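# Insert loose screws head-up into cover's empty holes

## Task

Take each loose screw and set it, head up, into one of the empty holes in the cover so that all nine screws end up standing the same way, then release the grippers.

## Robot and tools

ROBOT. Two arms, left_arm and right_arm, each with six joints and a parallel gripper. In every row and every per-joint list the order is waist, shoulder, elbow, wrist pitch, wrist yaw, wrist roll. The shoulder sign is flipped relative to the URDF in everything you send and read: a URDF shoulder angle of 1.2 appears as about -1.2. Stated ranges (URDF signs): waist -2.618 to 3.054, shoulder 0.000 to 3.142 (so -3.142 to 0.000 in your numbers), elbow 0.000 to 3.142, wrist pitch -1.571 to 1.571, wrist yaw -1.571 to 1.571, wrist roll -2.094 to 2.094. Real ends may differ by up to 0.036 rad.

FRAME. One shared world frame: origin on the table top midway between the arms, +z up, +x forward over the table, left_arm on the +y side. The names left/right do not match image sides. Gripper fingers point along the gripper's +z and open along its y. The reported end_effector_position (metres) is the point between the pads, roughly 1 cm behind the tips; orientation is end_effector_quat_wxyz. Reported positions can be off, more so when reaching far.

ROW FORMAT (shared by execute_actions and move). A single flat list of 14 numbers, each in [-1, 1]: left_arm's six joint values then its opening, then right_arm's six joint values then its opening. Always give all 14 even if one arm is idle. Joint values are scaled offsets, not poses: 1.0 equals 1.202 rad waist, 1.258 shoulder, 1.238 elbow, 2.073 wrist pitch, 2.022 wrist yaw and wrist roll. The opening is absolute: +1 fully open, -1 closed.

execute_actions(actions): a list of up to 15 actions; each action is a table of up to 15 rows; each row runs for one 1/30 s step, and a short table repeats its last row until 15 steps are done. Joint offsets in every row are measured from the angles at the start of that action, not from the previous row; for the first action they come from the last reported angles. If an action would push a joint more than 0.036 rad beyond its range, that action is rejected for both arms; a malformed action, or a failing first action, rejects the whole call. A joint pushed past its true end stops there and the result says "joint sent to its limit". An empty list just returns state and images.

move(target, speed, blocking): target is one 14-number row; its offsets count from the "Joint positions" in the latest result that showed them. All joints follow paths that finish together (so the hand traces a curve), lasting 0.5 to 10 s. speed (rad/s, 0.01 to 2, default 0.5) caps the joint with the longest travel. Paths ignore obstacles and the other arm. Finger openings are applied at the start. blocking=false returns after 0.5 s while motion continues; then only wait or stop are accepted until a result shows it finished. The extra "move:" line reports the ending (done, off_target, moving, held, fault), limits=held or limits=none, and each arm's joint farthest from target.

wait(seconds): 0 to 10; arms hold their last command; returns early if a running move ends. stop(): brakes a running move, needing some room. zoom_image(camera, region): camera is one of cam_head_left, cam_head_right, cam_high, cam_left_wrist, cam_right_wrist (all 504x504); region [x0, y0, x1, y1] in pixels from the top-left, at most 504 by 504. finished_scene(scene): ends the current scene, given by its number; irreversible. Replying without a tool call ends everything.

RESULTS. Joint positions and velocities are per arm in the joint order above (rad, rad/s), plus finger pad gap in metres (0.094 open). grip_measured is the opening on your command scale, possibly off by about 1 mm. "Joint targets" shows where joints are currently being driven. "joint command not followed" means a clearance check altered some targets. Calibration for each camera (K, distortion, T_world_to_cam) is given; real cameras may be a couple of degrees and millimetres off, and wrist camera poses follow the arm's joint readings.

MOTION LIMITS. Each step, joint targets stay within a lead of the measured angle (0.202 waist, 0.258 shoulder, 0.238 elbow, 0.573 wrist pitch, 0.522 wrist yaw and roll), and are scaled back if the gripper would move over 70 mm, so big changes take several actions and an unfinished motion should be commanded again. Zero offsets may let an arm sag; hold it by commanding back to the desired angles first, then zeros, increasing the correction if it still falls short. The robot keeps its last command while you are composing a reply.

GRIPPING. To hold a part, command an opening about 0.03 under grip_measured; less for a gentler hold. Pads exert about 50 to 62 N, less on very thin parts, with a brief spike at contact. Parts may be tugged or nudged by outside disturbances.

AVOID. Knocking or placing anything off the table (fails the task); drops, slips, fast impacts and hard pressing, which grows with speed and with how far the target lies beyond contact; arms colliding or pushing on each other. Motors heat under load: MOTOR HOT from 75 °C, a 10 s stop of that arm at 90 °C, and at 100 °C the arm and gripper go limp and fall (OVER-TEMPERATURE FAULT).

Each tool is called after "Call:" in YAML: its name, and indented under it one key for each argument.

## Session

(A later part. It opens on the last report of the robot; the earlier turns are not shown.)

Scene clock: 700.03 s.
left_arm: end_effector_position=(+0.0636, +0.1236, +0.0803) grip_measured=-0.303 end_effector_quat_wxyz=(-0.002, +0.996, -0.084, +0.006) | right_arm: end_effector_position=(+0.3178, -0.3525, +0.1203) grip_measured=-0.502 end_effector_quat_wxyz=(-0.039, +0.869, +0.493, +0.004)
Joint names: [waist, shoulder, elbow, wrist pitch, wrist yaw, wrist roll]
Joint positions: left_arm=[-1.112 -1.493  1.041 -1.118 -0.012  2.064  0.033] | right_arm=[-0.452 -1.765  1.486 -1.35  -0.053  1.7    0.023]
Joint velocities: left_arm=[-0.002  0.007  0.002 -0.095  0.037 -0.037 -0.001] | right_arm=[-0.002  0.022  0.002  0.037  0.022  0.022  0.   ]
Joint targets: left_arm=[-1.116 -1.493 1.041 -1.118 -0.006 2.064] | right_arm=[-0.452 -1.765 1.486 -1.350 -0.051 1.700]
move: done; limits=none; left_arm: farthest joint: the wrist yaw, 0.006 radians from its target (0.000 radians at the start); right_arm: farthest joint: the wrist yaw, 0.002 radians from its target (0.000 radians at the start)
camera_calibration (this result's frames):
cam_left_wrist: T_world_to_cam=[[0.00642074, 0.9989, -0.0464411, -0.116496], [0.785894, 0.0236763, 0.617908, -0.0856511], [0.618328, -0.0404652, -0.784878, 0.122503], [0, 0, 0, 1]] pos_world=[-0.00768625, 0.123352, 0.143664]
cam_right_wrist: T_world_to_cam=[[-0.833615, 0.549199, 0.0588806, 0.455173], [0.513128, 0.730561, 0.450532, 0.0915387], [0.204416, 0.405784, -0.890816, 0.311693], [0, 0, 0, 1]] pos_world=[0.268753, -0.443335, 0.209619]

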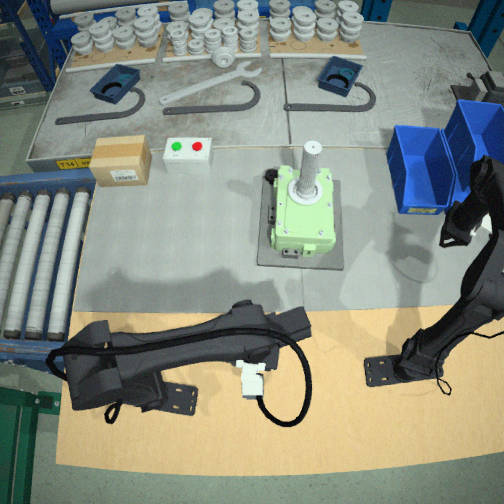

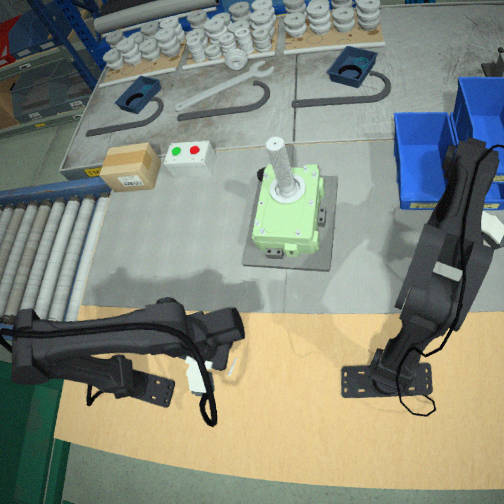

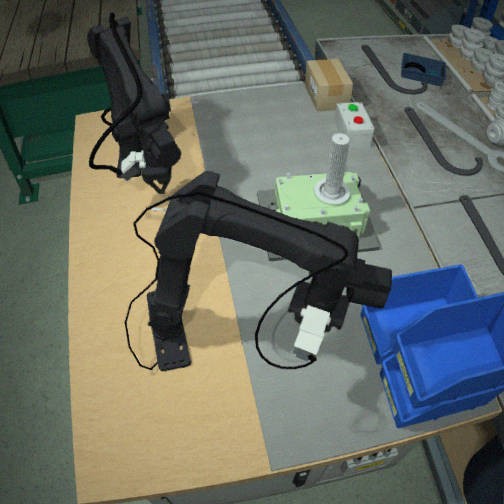

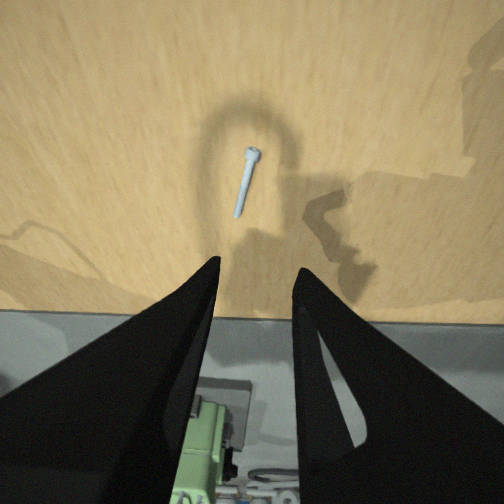

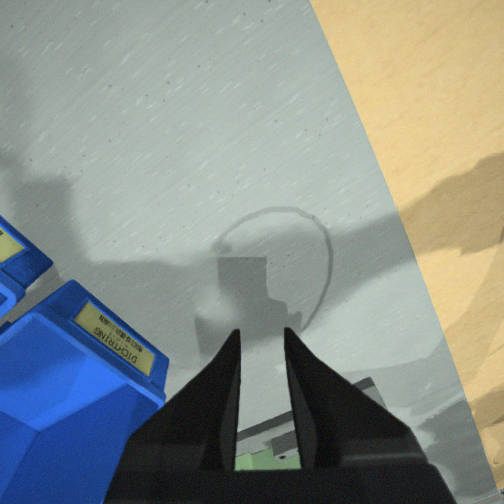

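Call:
move:
  target: [-0.065,0,0,0,0.006,0,-0.3,0,0,0,0,0,0,-0.5]
  speed: 0.2

Call:
move:
  target: [0,-0.091,-0.167,0.146,0.004,0,-0.3,0,0,0,0,0,0,-0.5]
  speed: 0.12

Scene clock: 718.40 s.
left_arm: end_effector_position=(+0.0469, +0.1184, +0.0803) grip_measured=-0.303 end_effector_quat_wxyz=(-0.001, +0.993, -0.119, +0.005) | right_arm: end_effector_position=(+0.3179, -0.3522, +0.1203) grip_measured=-0.502 end_effector_quat_wxyz=(-0.039, +0.869, +0.493, +0.005)
Joint names: [waist, shoulder, elbow, wrist pitch, wrist yaw, wrist roll]
Joint positions: left_arm=[-1.182 -1.493  1.041 -1.118 -0.011  2.064  0.033] | right_arm=[-0.452 -1.765  1.486 -1.35  -0.055  1.7    0.023]
Joint velocities: left_arm=[ 0.002 -0.002  0.012  0.007 -0.066 -0.051  0.001] | right_arm=[-0.012  0.007  0.012  0.095  0.037 -0.081 -0.   ]
Joint targets: left_arm=[-1.190 -1.493 1.041 -1.118 0.001 2.064] | right_arm=[-0.452 -1.765 1.486 -1.350 -0.053 1.700]
move: done; limits=none; left_arm: farthest joint: the wrist yaw, 0.011 radians from its target (0.012 radians at the start); right_arm: farthest joint: the wrist yaw, 0.002 radians from its target (0.000 radians at the start)
camera_calibration (this result's frames):
cam_left_wrist: T_world_to_cam=[[0.076808, 0.995952, -0.0466886, -0.114137], [0.786063, -0.0316818, 0.617334, -0.0658009], [0.613356, -0.0841164, -0.785315, 0.138062], [0, 0, 0, 1]] pos_world=[-0.0241906, 0.123203, 0.143714]
cam_right_wrist: T_world_to_cam=[[-0.833599, 0.549187, 0.0592111, 0.455065], [0.512867, 0.729717, 0.452196, 0.0908189], [0.205133, 0.407318, -0.889951, 0.311763], [0, 0, 0, 1]] pos_world=[0.268811, -0.443174, 0.209441]

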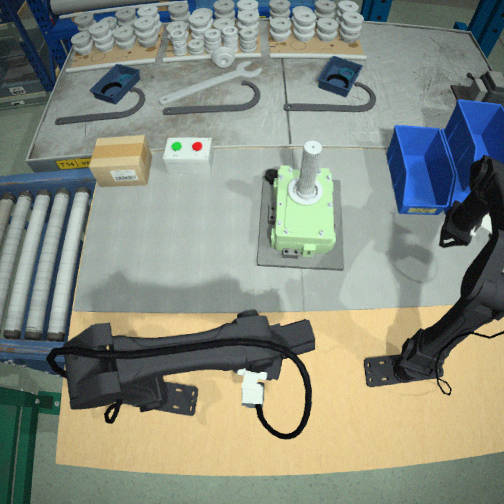

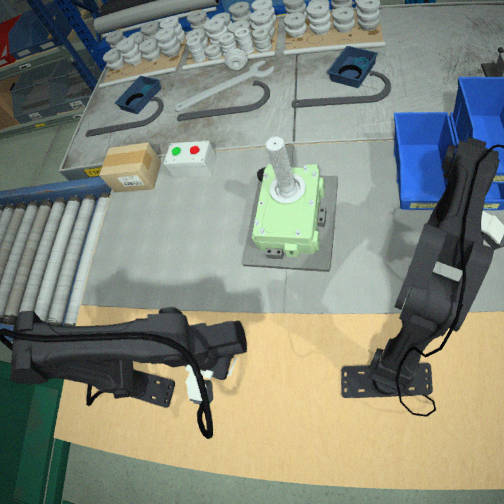

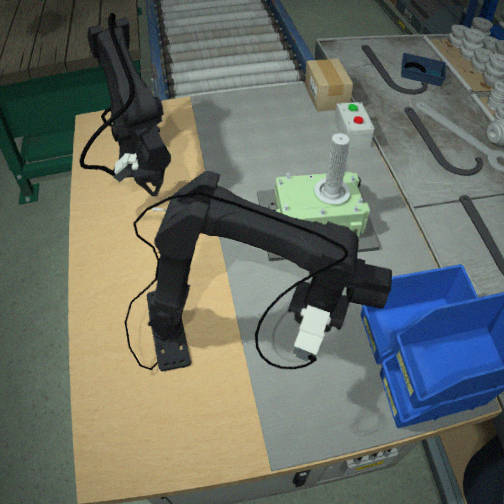

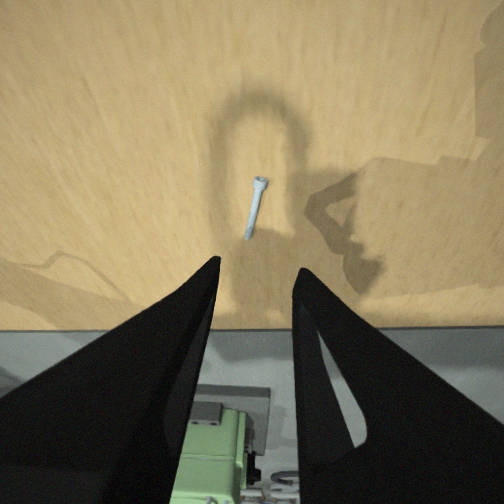

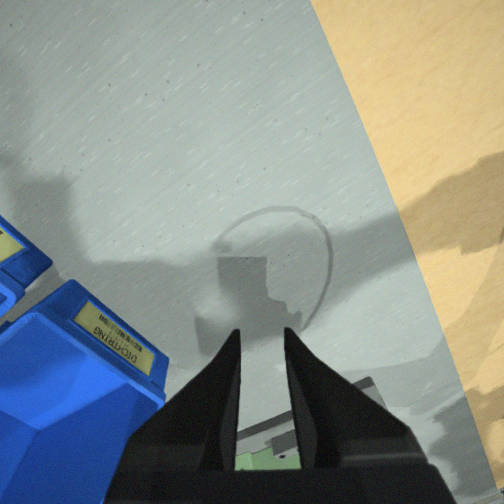

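Scene clock: 721.50 s.
left_arm: end_effector_position=(+0.0475, +0.1161, +0.0131) grip_measured=-0.303 end_effector_quat_wxyz=(+0.001, +0.993, -0.119, +0.006) | right_arm: end_effector_position=(+0.3180, -0.3519, +0.1204) grip_measured=-0.502 end_effector_quat_wxyz=(-0.040, +0.869, +0.493, +0.006)
Joint names: [waist, shoulder, elbow, wrist pitch, wrist yaw, wrist roll]
Joint positions: left_arm=[-1.182 -1.592  0.851 -0.823 -0.011  2.064  0.033] | right_arm=[-0.452 -1.765  1.486 -1.35  -0.057  1.7    0.023]
Joint velocities: left_arm=[-0.002  0.002 -0.007  0.007 -0.022  0.051 -0.   ] | right_arm=[ 0.002  0.002 -0.012  0.007  0.007  0.037 -0.   ]
Joint targets: left_arm=[-1.182 -1.607 0.834 -0.815 -0.003 2.064] | right_arm=[-0.452 -1.765 1.486 -1.350 -0.055 1.700]
move: done; limits=none; left_arm: farthest joint: the elbow, 0.017 radians from its target (0.206 radians at the start); right_arm: farthest joint: the wrist yaw, 0.002 radians from its target (0.000 radians at the start)
camera_calibration (this result's frames):
cam_left_wrist: T_world_to_cam=[[0.076879, 0.995679, -0.0520939, -0.114997], [0.785175, -0.0282589, 0.618628, -0.0252166], [0.614483, -0.0884623, -0.783955, 0.0851824], [0, 0, 0, 1]] pos_world=[-0.0237028, 0.121323, 0.0763882]
cam_right_wrist: T_world_to_cam=[[-0.833585, 0.549173, 0.0595416, 0.454957], [0.512604, 0.728869, 0.453858, 0.090099], [0.205849, 0.40885, -0.889082, 0.311833], [0, 0, 0, 1]] pos_world=[0.26887, -0.443013, 0.209264]

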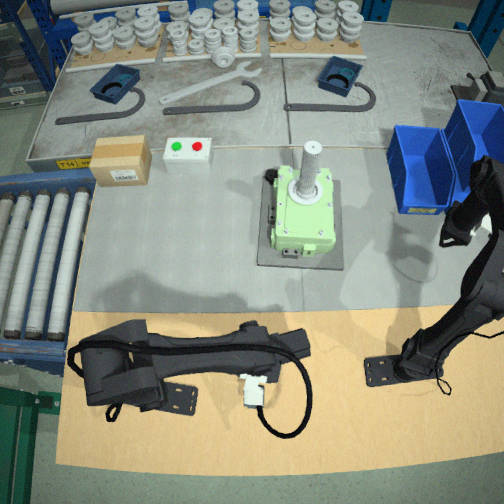

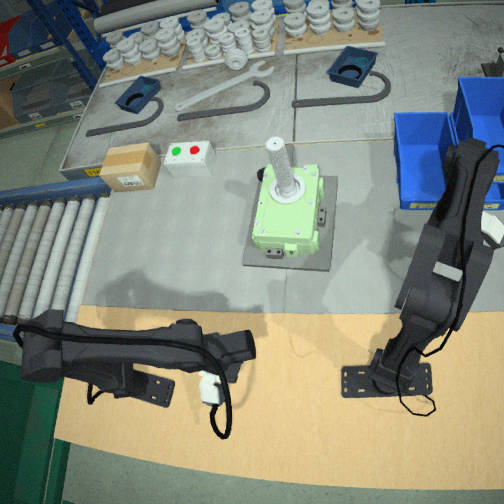

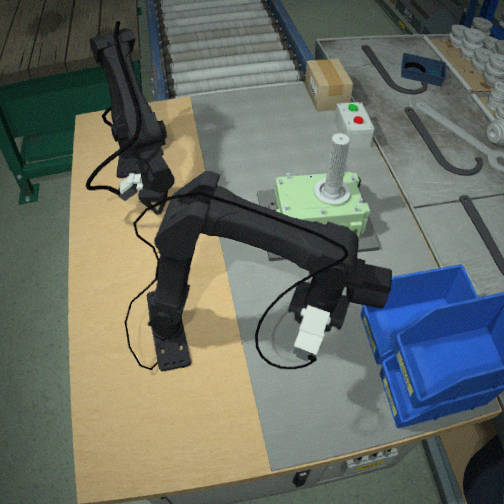

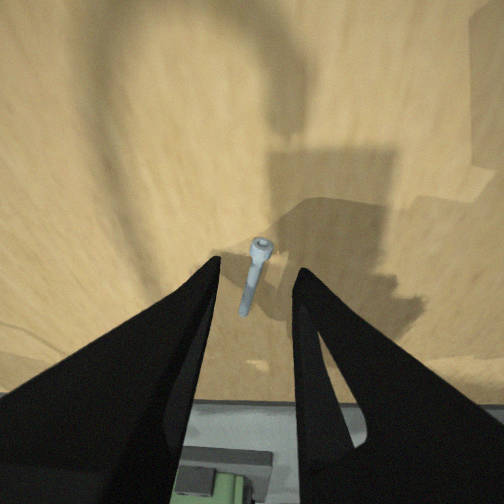

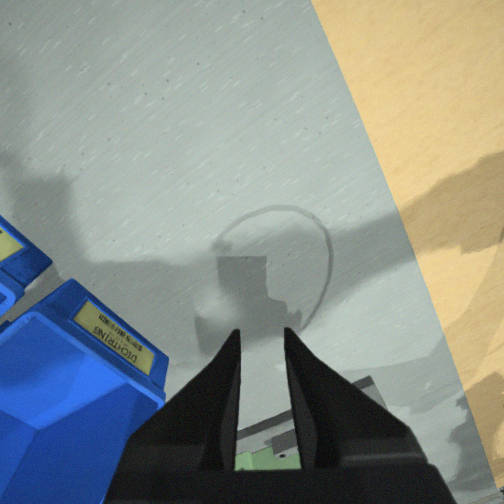

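Call:
move:
  target: [0,-0.018,-0.013,0,0,0,-0.3,0,0,0,0,0,0,-0.5]
  speed: 0.03

Call:
execute_actions:
  actions:
    - [[0,0,0,0,0,0,-0.6,0,0,0,0,0,0,-0.5]]
    - [[0,0,0,0,0,0,-0.82,0,0,0,0,0,0,-0.5]]
    - [[0,0,0,0,0,0,-0.93,0,0,0,0,0,0,-0.5]]

Scene clock: 729.63 s.
left_arm: end_effector_position=(+0.0475, +0.1161, +0.0131) grip_measured=-0.303 end_effector_quat_wxyz=(+0.001, +0.993, -0.119, +0.006) | right_arm: end_effector_position=(+0.3182, -0.3516, +0.1204) grip_measured=-0.502 end_effector_quat_wxyz=(-0.040, +0.869, +0.493, +0.006)
Joint names: [waist, shoulder, elbow, wrist pitch, wrist yaw, wrist roll]
Joint positions: left_arm=[-1.182 -1.592  0.851 -0.823 -0.011  2.064  0.033] | right_arm=[-0.452 -1.765  1.486 -1.35  -0.059  1.7    0.023]
Joint velocities: left_arm=[ 0.012  0.012 -0.002  0.037  0.022  0.095  0.001] | right_arm=[ 0.012 -0.007 -0.007 -0.051 -0.007 -0.022 -0.001]
Joint targets: left_arm=[-1.182 -1.615 0.835 -0.823 -0.011 2.064] | right_arm=[-0.452 -1.765 1.486 -1.350 -0.057 1.700]
move: off_target (left_arm); limits=none; left_arm: farthest joint: the shoulder, 0.023 radians from its target (0.023 radians at the start); right_arm: farthest joint: the wrist yaw, 0.002 radians from its target (0.000 radians at the start)
camera_calibration (this result's frames):
cam_left_wrist: T_world_to_cam=[[0.076884, 0.995659, -0.0524541, -0.114901], [0.785116, -0.0280304, 0.618714, -0.0252631], [0.614558, -0.0887518, -0.783863, 0.0851889], [0, 0, 0, 1]] pos_world=[-0.023685, 0.121255, 0.0763801]
cam_right_wrist: T_world_to_cam=[[-0.83357, 0.54916, 0.059872, 0.454849], [0.51234, 0.728018, 0.455519, 0.0893789], [0.206565, 0.410382, -0.888211, 0.311901], [0, 0, 0, 1]] pos_world=[0.268928, -0.442852, 0.209087]

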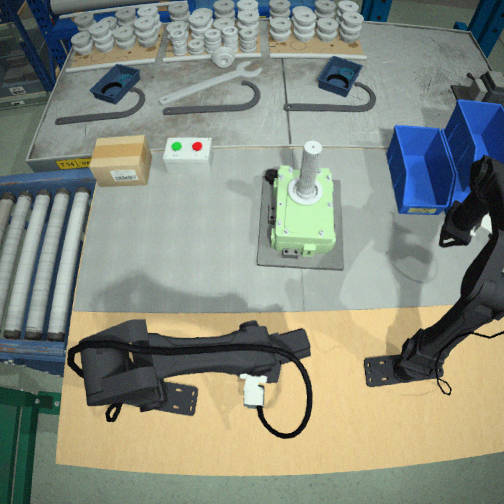

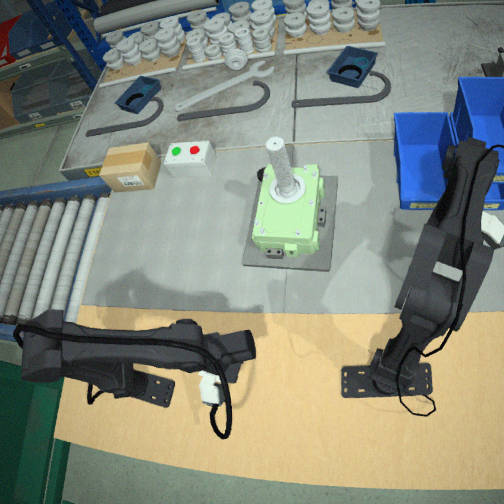

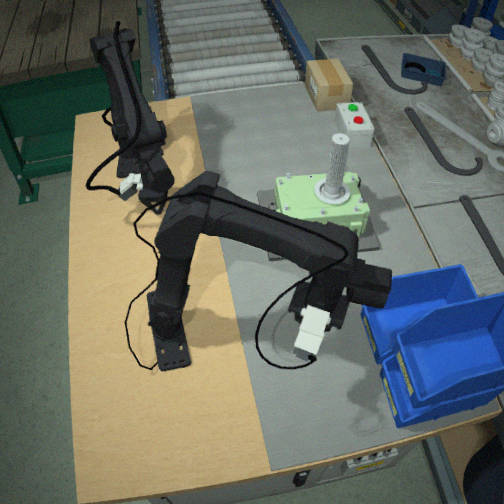

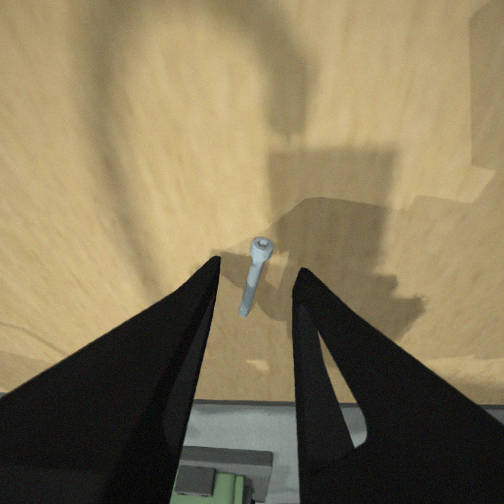

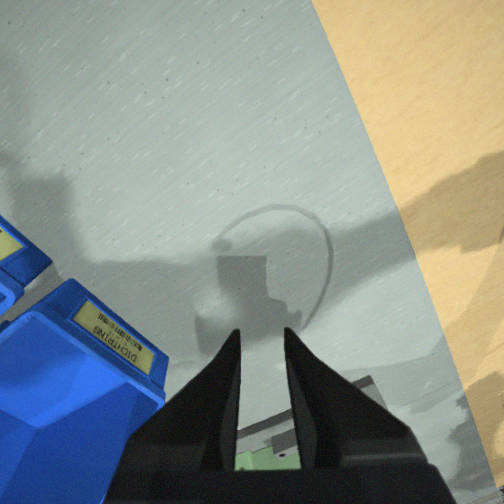

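Scene clock: 731.13 s.
left_arm: end_effector_position=(+0.0475, +0.1161, +0.0131) grip_measured=-0.917 end_effector_quat_wxyz=(+0.001, +0.993, -0.119, +0.006) | right_arm: end_effector_position=(+0.3185, -0.3507, +0.1204) grip_measured=-0.502 end_effector_quat_wxyz=(-0.042, +0.869, +0.493, +0.008)
Joint names: [waist, shoulder, elbow, wrist pitch, wrist yaw, wrist roll]
Joint positions: left_arm=[-1.182 -1.592  0.851 -0.823 -0.011  2.064  0.004] | right_arm=[-0.452 -1.765  1.486 -1.35  -0.064  1.7    0.023]
Joint velocities: left_arm=[ 0.002  0.002 -0.002  0.022 -0.066 -0.007 -0.001] | right_arm=[-0.007  0.007  0.002  0.022  0.022  0.037  0.   ]
Joint targets: left_arm=[-1.182 -1.592 0.851 -0.823 -0.011 2.064] | right_arm=[-0.452 -1.765 1.486 -1.350 -0.062 1.700]
camera_calibration (this result's frames):
cam_left_wrist: T_world_to_cam=[[0.076884, 0.995659, -0.0524541, -0.114901], [0.785116, -0.0280304, 0.618714, -0.0252631], [0.614558, -0.0887518, -0.783863, 0.0851889], [0, 0, 0, 1]] pos_world=[-0.023685, 0.121255, 0.0763801]
cam_right_wrist: T_world_to_cam=[[-0.833531, 0.549118, 0.0607971, 0.454545], [0.511593, 0.725622, 0.460159, 0.0873623], [0.208566, 0.41466, -0.885753, 0.312083], [0, 0, 0, 1]] pos_world=[0.269093, -0.442399, 0.208593]

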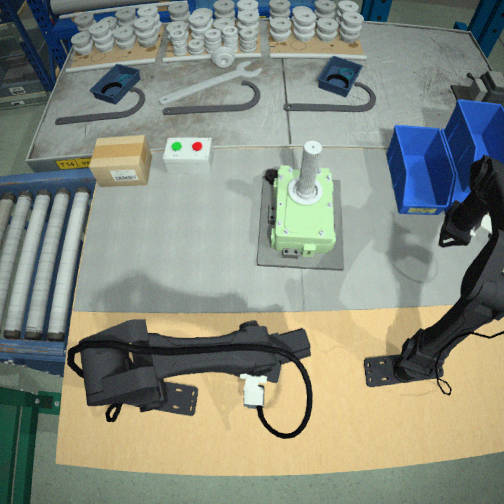

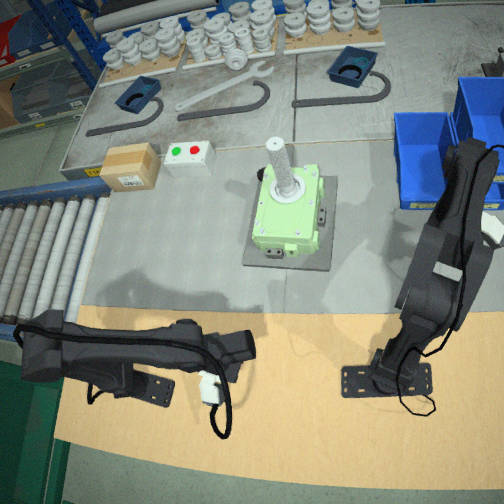

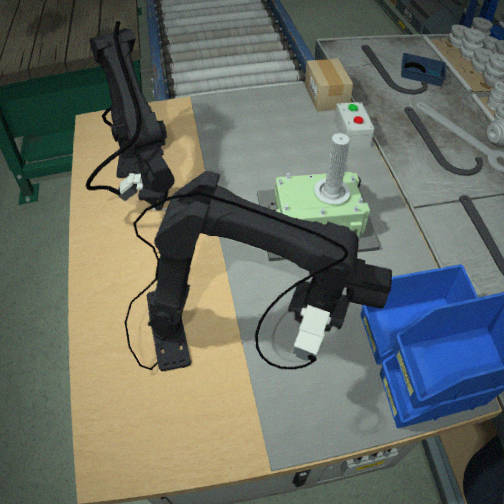

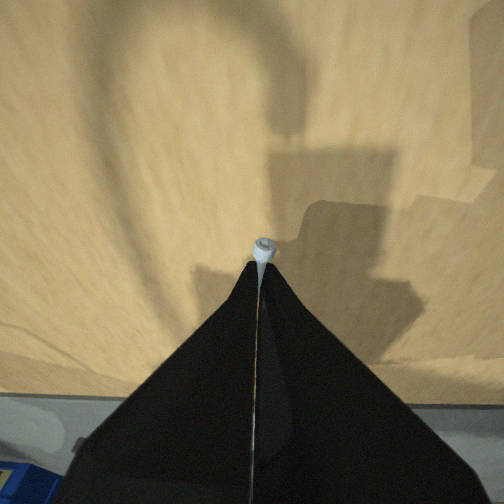

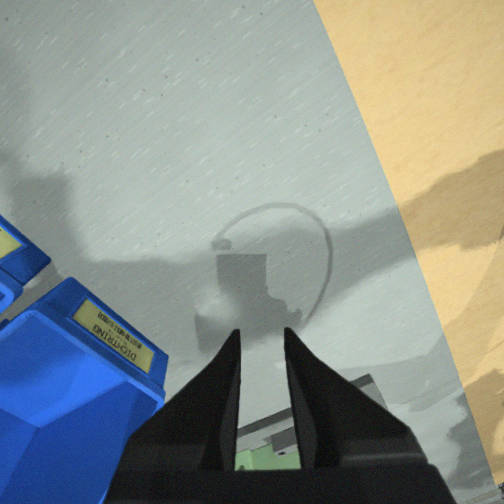

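Too high (−0.917, slipping over). Reopen, lower, regrip.

Call:
execute_actions:
  actions:
    - [[0,0,0,0,0,0,-0.6,0,0,0,0,0,0,-0.5]]
    - [[0,-0.028,0,0,0,0,-0.6,0,0,0,0,0,0,-0.5]]
    - [[0,0,0,0,0,0,-0.6,0,0,0,0,0,0,-0.5]]

Scene clock: 740.87 s.
left_arm: end_effector_position=(+0.0472, +0.1173, +0.0096) grip_measured=-0.603 end_effector_quat_wxyz=(-0.005, +0.993, -0.119, +0.004) | right_arm: end_effector_position=(+0.3189, -0.3499, +0.1205) grip_measured=-0.502 end_effector_quat_wxyz=(-0.044, +0.869, +0.493, +0.010)
Joint names: [waist, shoulder, elbow, wrist pitch, wrist yaw, wrist roll]
Joint positions: left_arm=[-1.182 -1.607  0.851 -0.822 -0.011  2.064  0.019] | right_arm=[-0.452 -1.765  1.486 -1.35  -0.069  1.7    0.023]
Joint velocities: left_arm=[ 0.002  0.007 -0.022  0.037 -0.066  0.037  0.   ] | right_arm=[-0.002 -0.012 -0.007 -0.007 -0.051  0.007  0.001]
Joint targets: left_arm=[-1.182 -1.607 0.851 -0.822 -0.011 2.064] | right_arm=[-0.452 -1.765 1.486 -1.350 -0.067 1.700]
camera_calibration (this result's frames):
cam_left_wrist: T_world_to_cam=[[0.0767255, 0.99627, -0.0394793, -0.116462], [0.787244, -0.0362343, 0.615576, -0.0219373], [0.611849, -0.0783102, -0.787088, 0.0817003], [0, 0, 0, 1]] pos_world=[-0.0237827, 0.121631, 0.0732115]
cam_right_wrist: T_world_to_cam=[[-0.833496, 0.549075, 0.0616561, 0.454262], [0.51089, 0.723376, 0.464456, 0.0854889], [0.210421, 0.418621, -0.883447, 0.312243], [0, 0, 0, 1]] pos_world=[0.269248, -0.441976, 0.208137]

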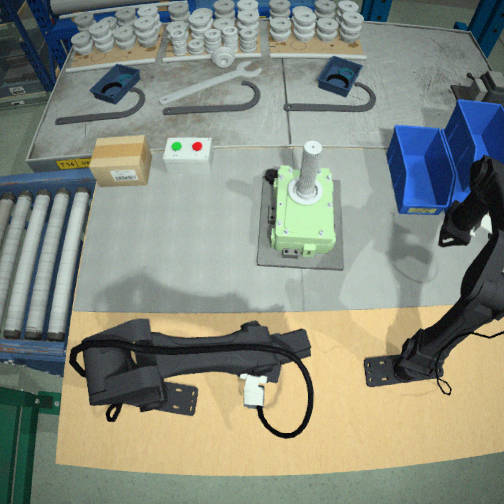

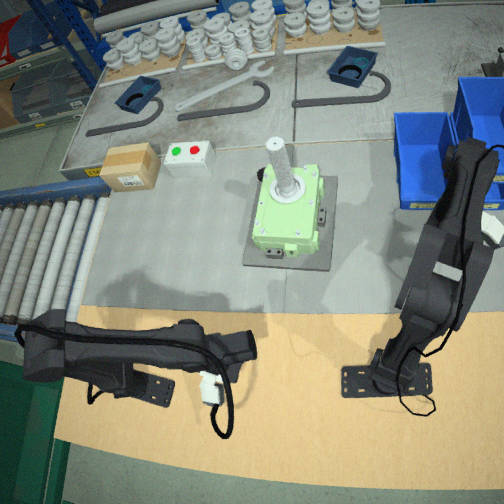

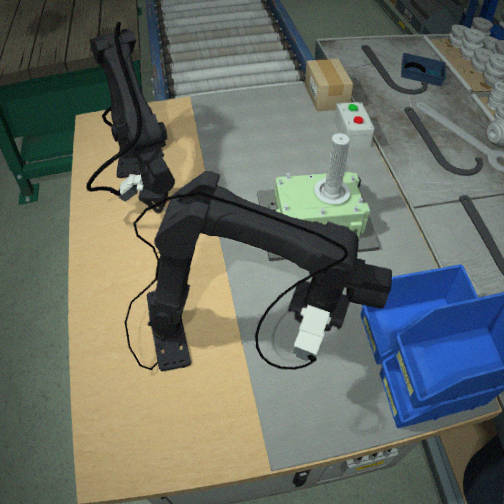

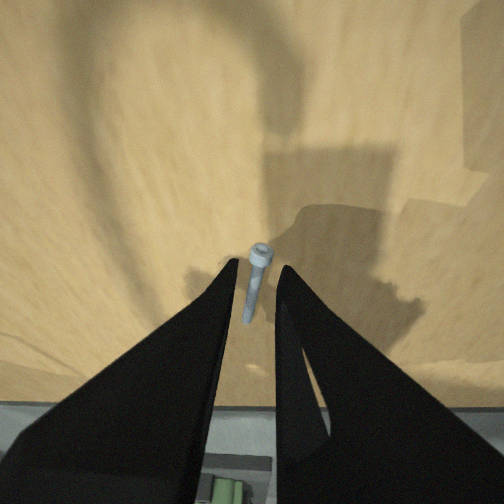

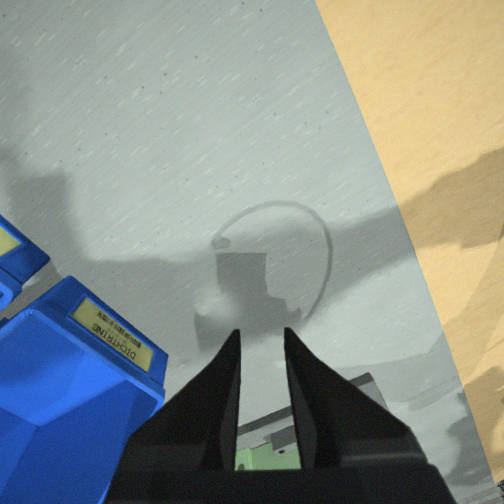

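Call:
execute_actions:
  actions:
    - [[0.017,0,0,0,0,0,-0.6,0,0,0,0,0,0,-0.5]]
    - [[0,0,0,0,0,0,-0.8,0,0,0,0,0,0,-0.5]]
    - [[0,0,0,0,0,0,-0.93,0,0,0,0,0,0,-0.5]]
    - [[0,0,0,0,0,0,-0.93,0,0,0,0,0,0,-0.5]]

Scene clock: 748.50 s.
left_arm: end_effector_position=(+0.0500, +0.1182, +0.0096) grip_measured=-0.914 end_effector_quat_wxyz=(-0.006, +0.993, -0.114, +0.005) | right_arm: end_effector_position=(+0.3194, -0.3488, +0.1206) grip_measured=-0.502 end_effector_quat_wxyz=(-0.045, +0.869, +0.493, +0.013)
Joint names: [waist, shoulder, elbow, wrist pitch, wrist yaw, wrist roll]
Joint positions: left_arm=[-1.172 -1.607  0.851 -0.822 -0.013  2.064  0.004] | right_arm=[-0.452 -1.765  1.486 -1.35  -0.076  1.7    0.023]
Joint velocities: left_arm=[0.007 0.007 0.007 0.007 0.022 0.007 0.   ] | right_arm=[-0.007  0.017 -0.007 -0.007  0.007 -0.007  0.001]
Joint targets: left_arm=[-1.172 -1.607 0.851 -0.822 -0.013 2.064] | right_arm=[-0.452 -1.765 1.486 -1.350 -0.074 1.700]
camera_calibration (this result's frames):
cam_left_wrist: T_world_to_cam=[[0.0665578, 0.997044, -0.0383761, -0.117148], [0.786275, -0.0287316, 0.617209, -0.0249848], [0.614282, -0.0712542, -0.785863, 0.0790792], [0, 0, 0, 1]] pos_world=[-0.0211348, 0.121718, 0.0730706]
cam_right_wrist: T_world_to_cam=[[-0.833452, 0.549013, 0.0627791, 0.453891], [0.509957, 0.72041, 0.470057, 0.0830382], [0.212841, 0.423785, -0.880401, 0.312438], [0, 0, 0, 1]] pos_world=[0.269451, -0.44142, 0.207543]

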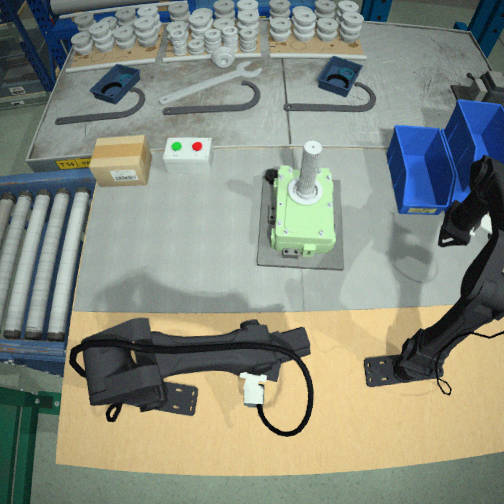

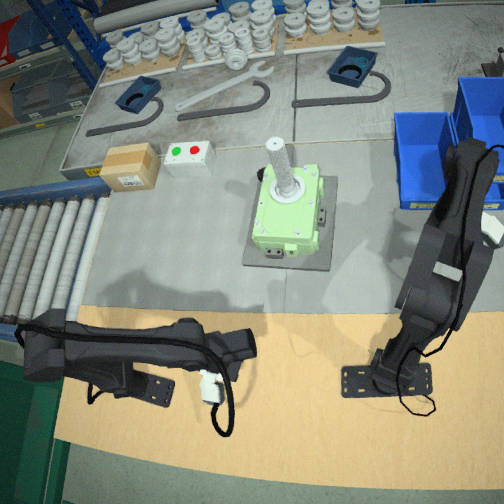

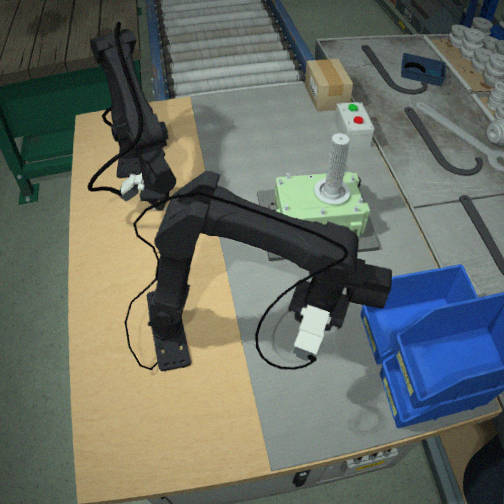

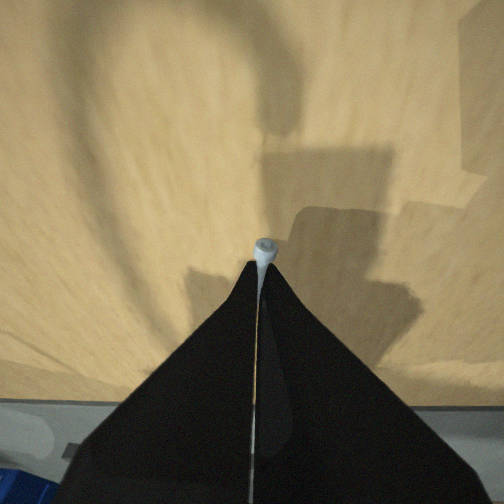

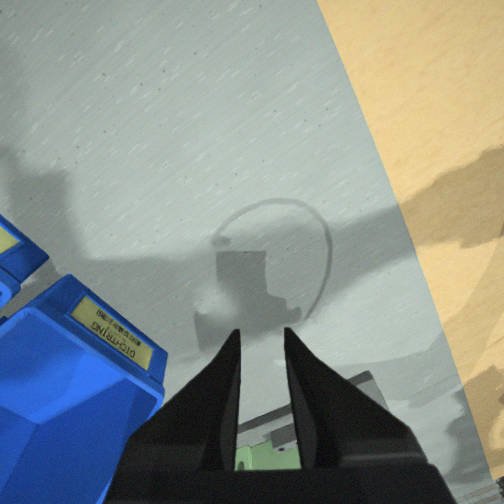

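Call:
move:
  target: [0,0.107,0.174,-0.152,0,0,-0.95,0,0,0,0,0,0,-0.5]
  speed: 0.12

Scene clock: 757.83 s.
left_arm: end_effector_position=(+0.0503, +0.1176, +0.0804) grip_measured=-0.925 end_effector_quat_wxyz=(+0.000, +0.993, -0.114, +0.007) | right_arm: end_effector_position=(+0.3195, -0.3486, +0.1206) grip_measured=-0.502 end_effector_quat_wxyz=(-0.046, +0.869, +0.493, +0.014)
Joint names: [waist, shoulder, elbow, wrist pitch, wrist yaw, wrist roll]
Joint positions: left_arm=[-1.172 -1.494  1.043 -1.113 -0.013  2.064  0.004] | right_arm=[-0.452 -1.765  1.486 -1.35  -0.077  1.7    0.023]
Joint velocities: left_arm=[-0.002  0.012 -0.002 -0.022  0.022 -0.037  0.   ] | right_arm=[-0.017  0.017 -0.002 -0.007 -0.051 -0.007  0.   ]
Joint targets: left_arm=[-1.172 -1.473 1.067 -1.137 -0.013 2.064] | right_arm=[-0.452 -1.765 1.486 -1.350 -0.075 1.700]
move: off_target (left_arm); limits=none; left_arm: farthest joint: the elbow, 0.024 radians from its target (0.215 radians at the start); right_arm: farthest joint: the wrist yaw, 0.001 radians from its target (0.000 radians at the start)
camera_calibration (this result's frames):
cam_left_wrist: T_world_to_cam=[[0.0667248, 0.996492, -0.0505068, -0.112845], [0.783952, -0.0210452, 0.620465, -0.069926], [0.617226, -0.0809953, -0.782606, 0.135276], [0, 0, 0, 1]] pos_world=[-0.0211477, 0.121934, 0.143555]
cam_right_wrist: T_world_to_cam=[[-0.833443, 0.548998, 0.0630433, 0.453803], [0.509735, 0.719707, 0.471372, 0.0824614], [0.21341, 0.424997, -0.879678, 0.312482], [0, 0, 0, 1]] pos_world=[0.269499, -0.441289, 0.207404]

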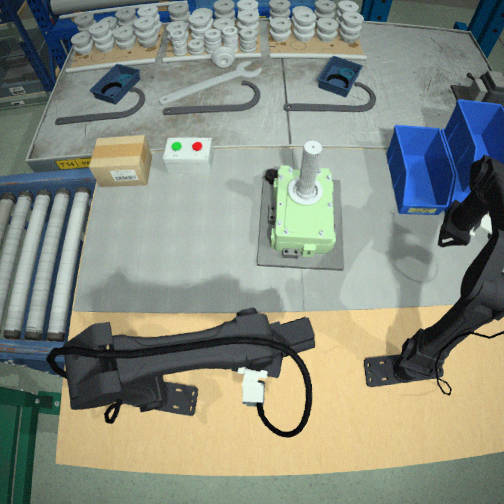

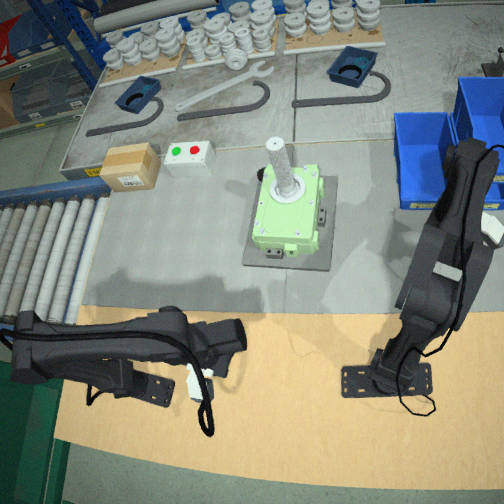

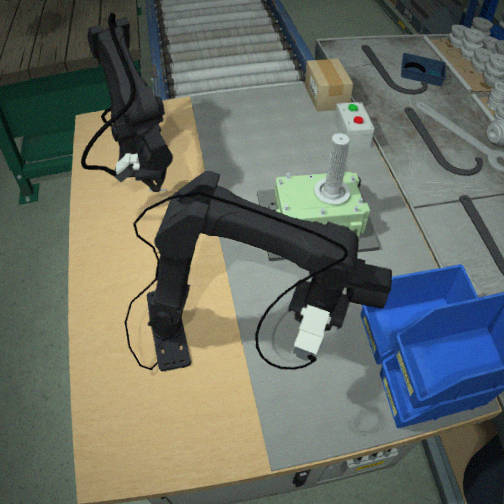

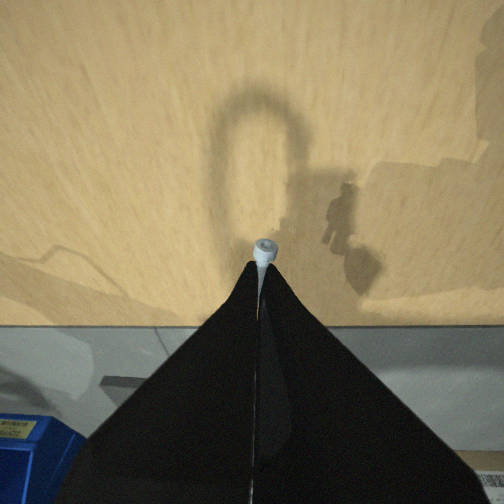

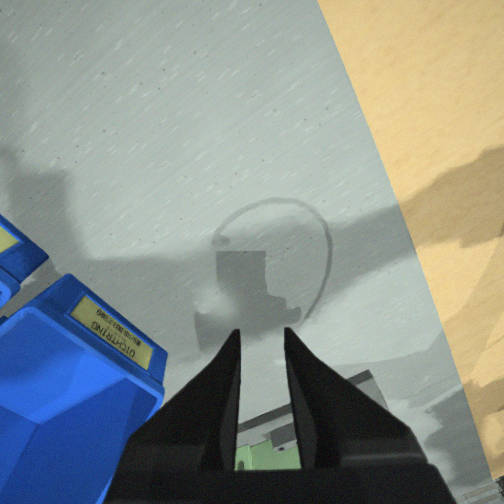

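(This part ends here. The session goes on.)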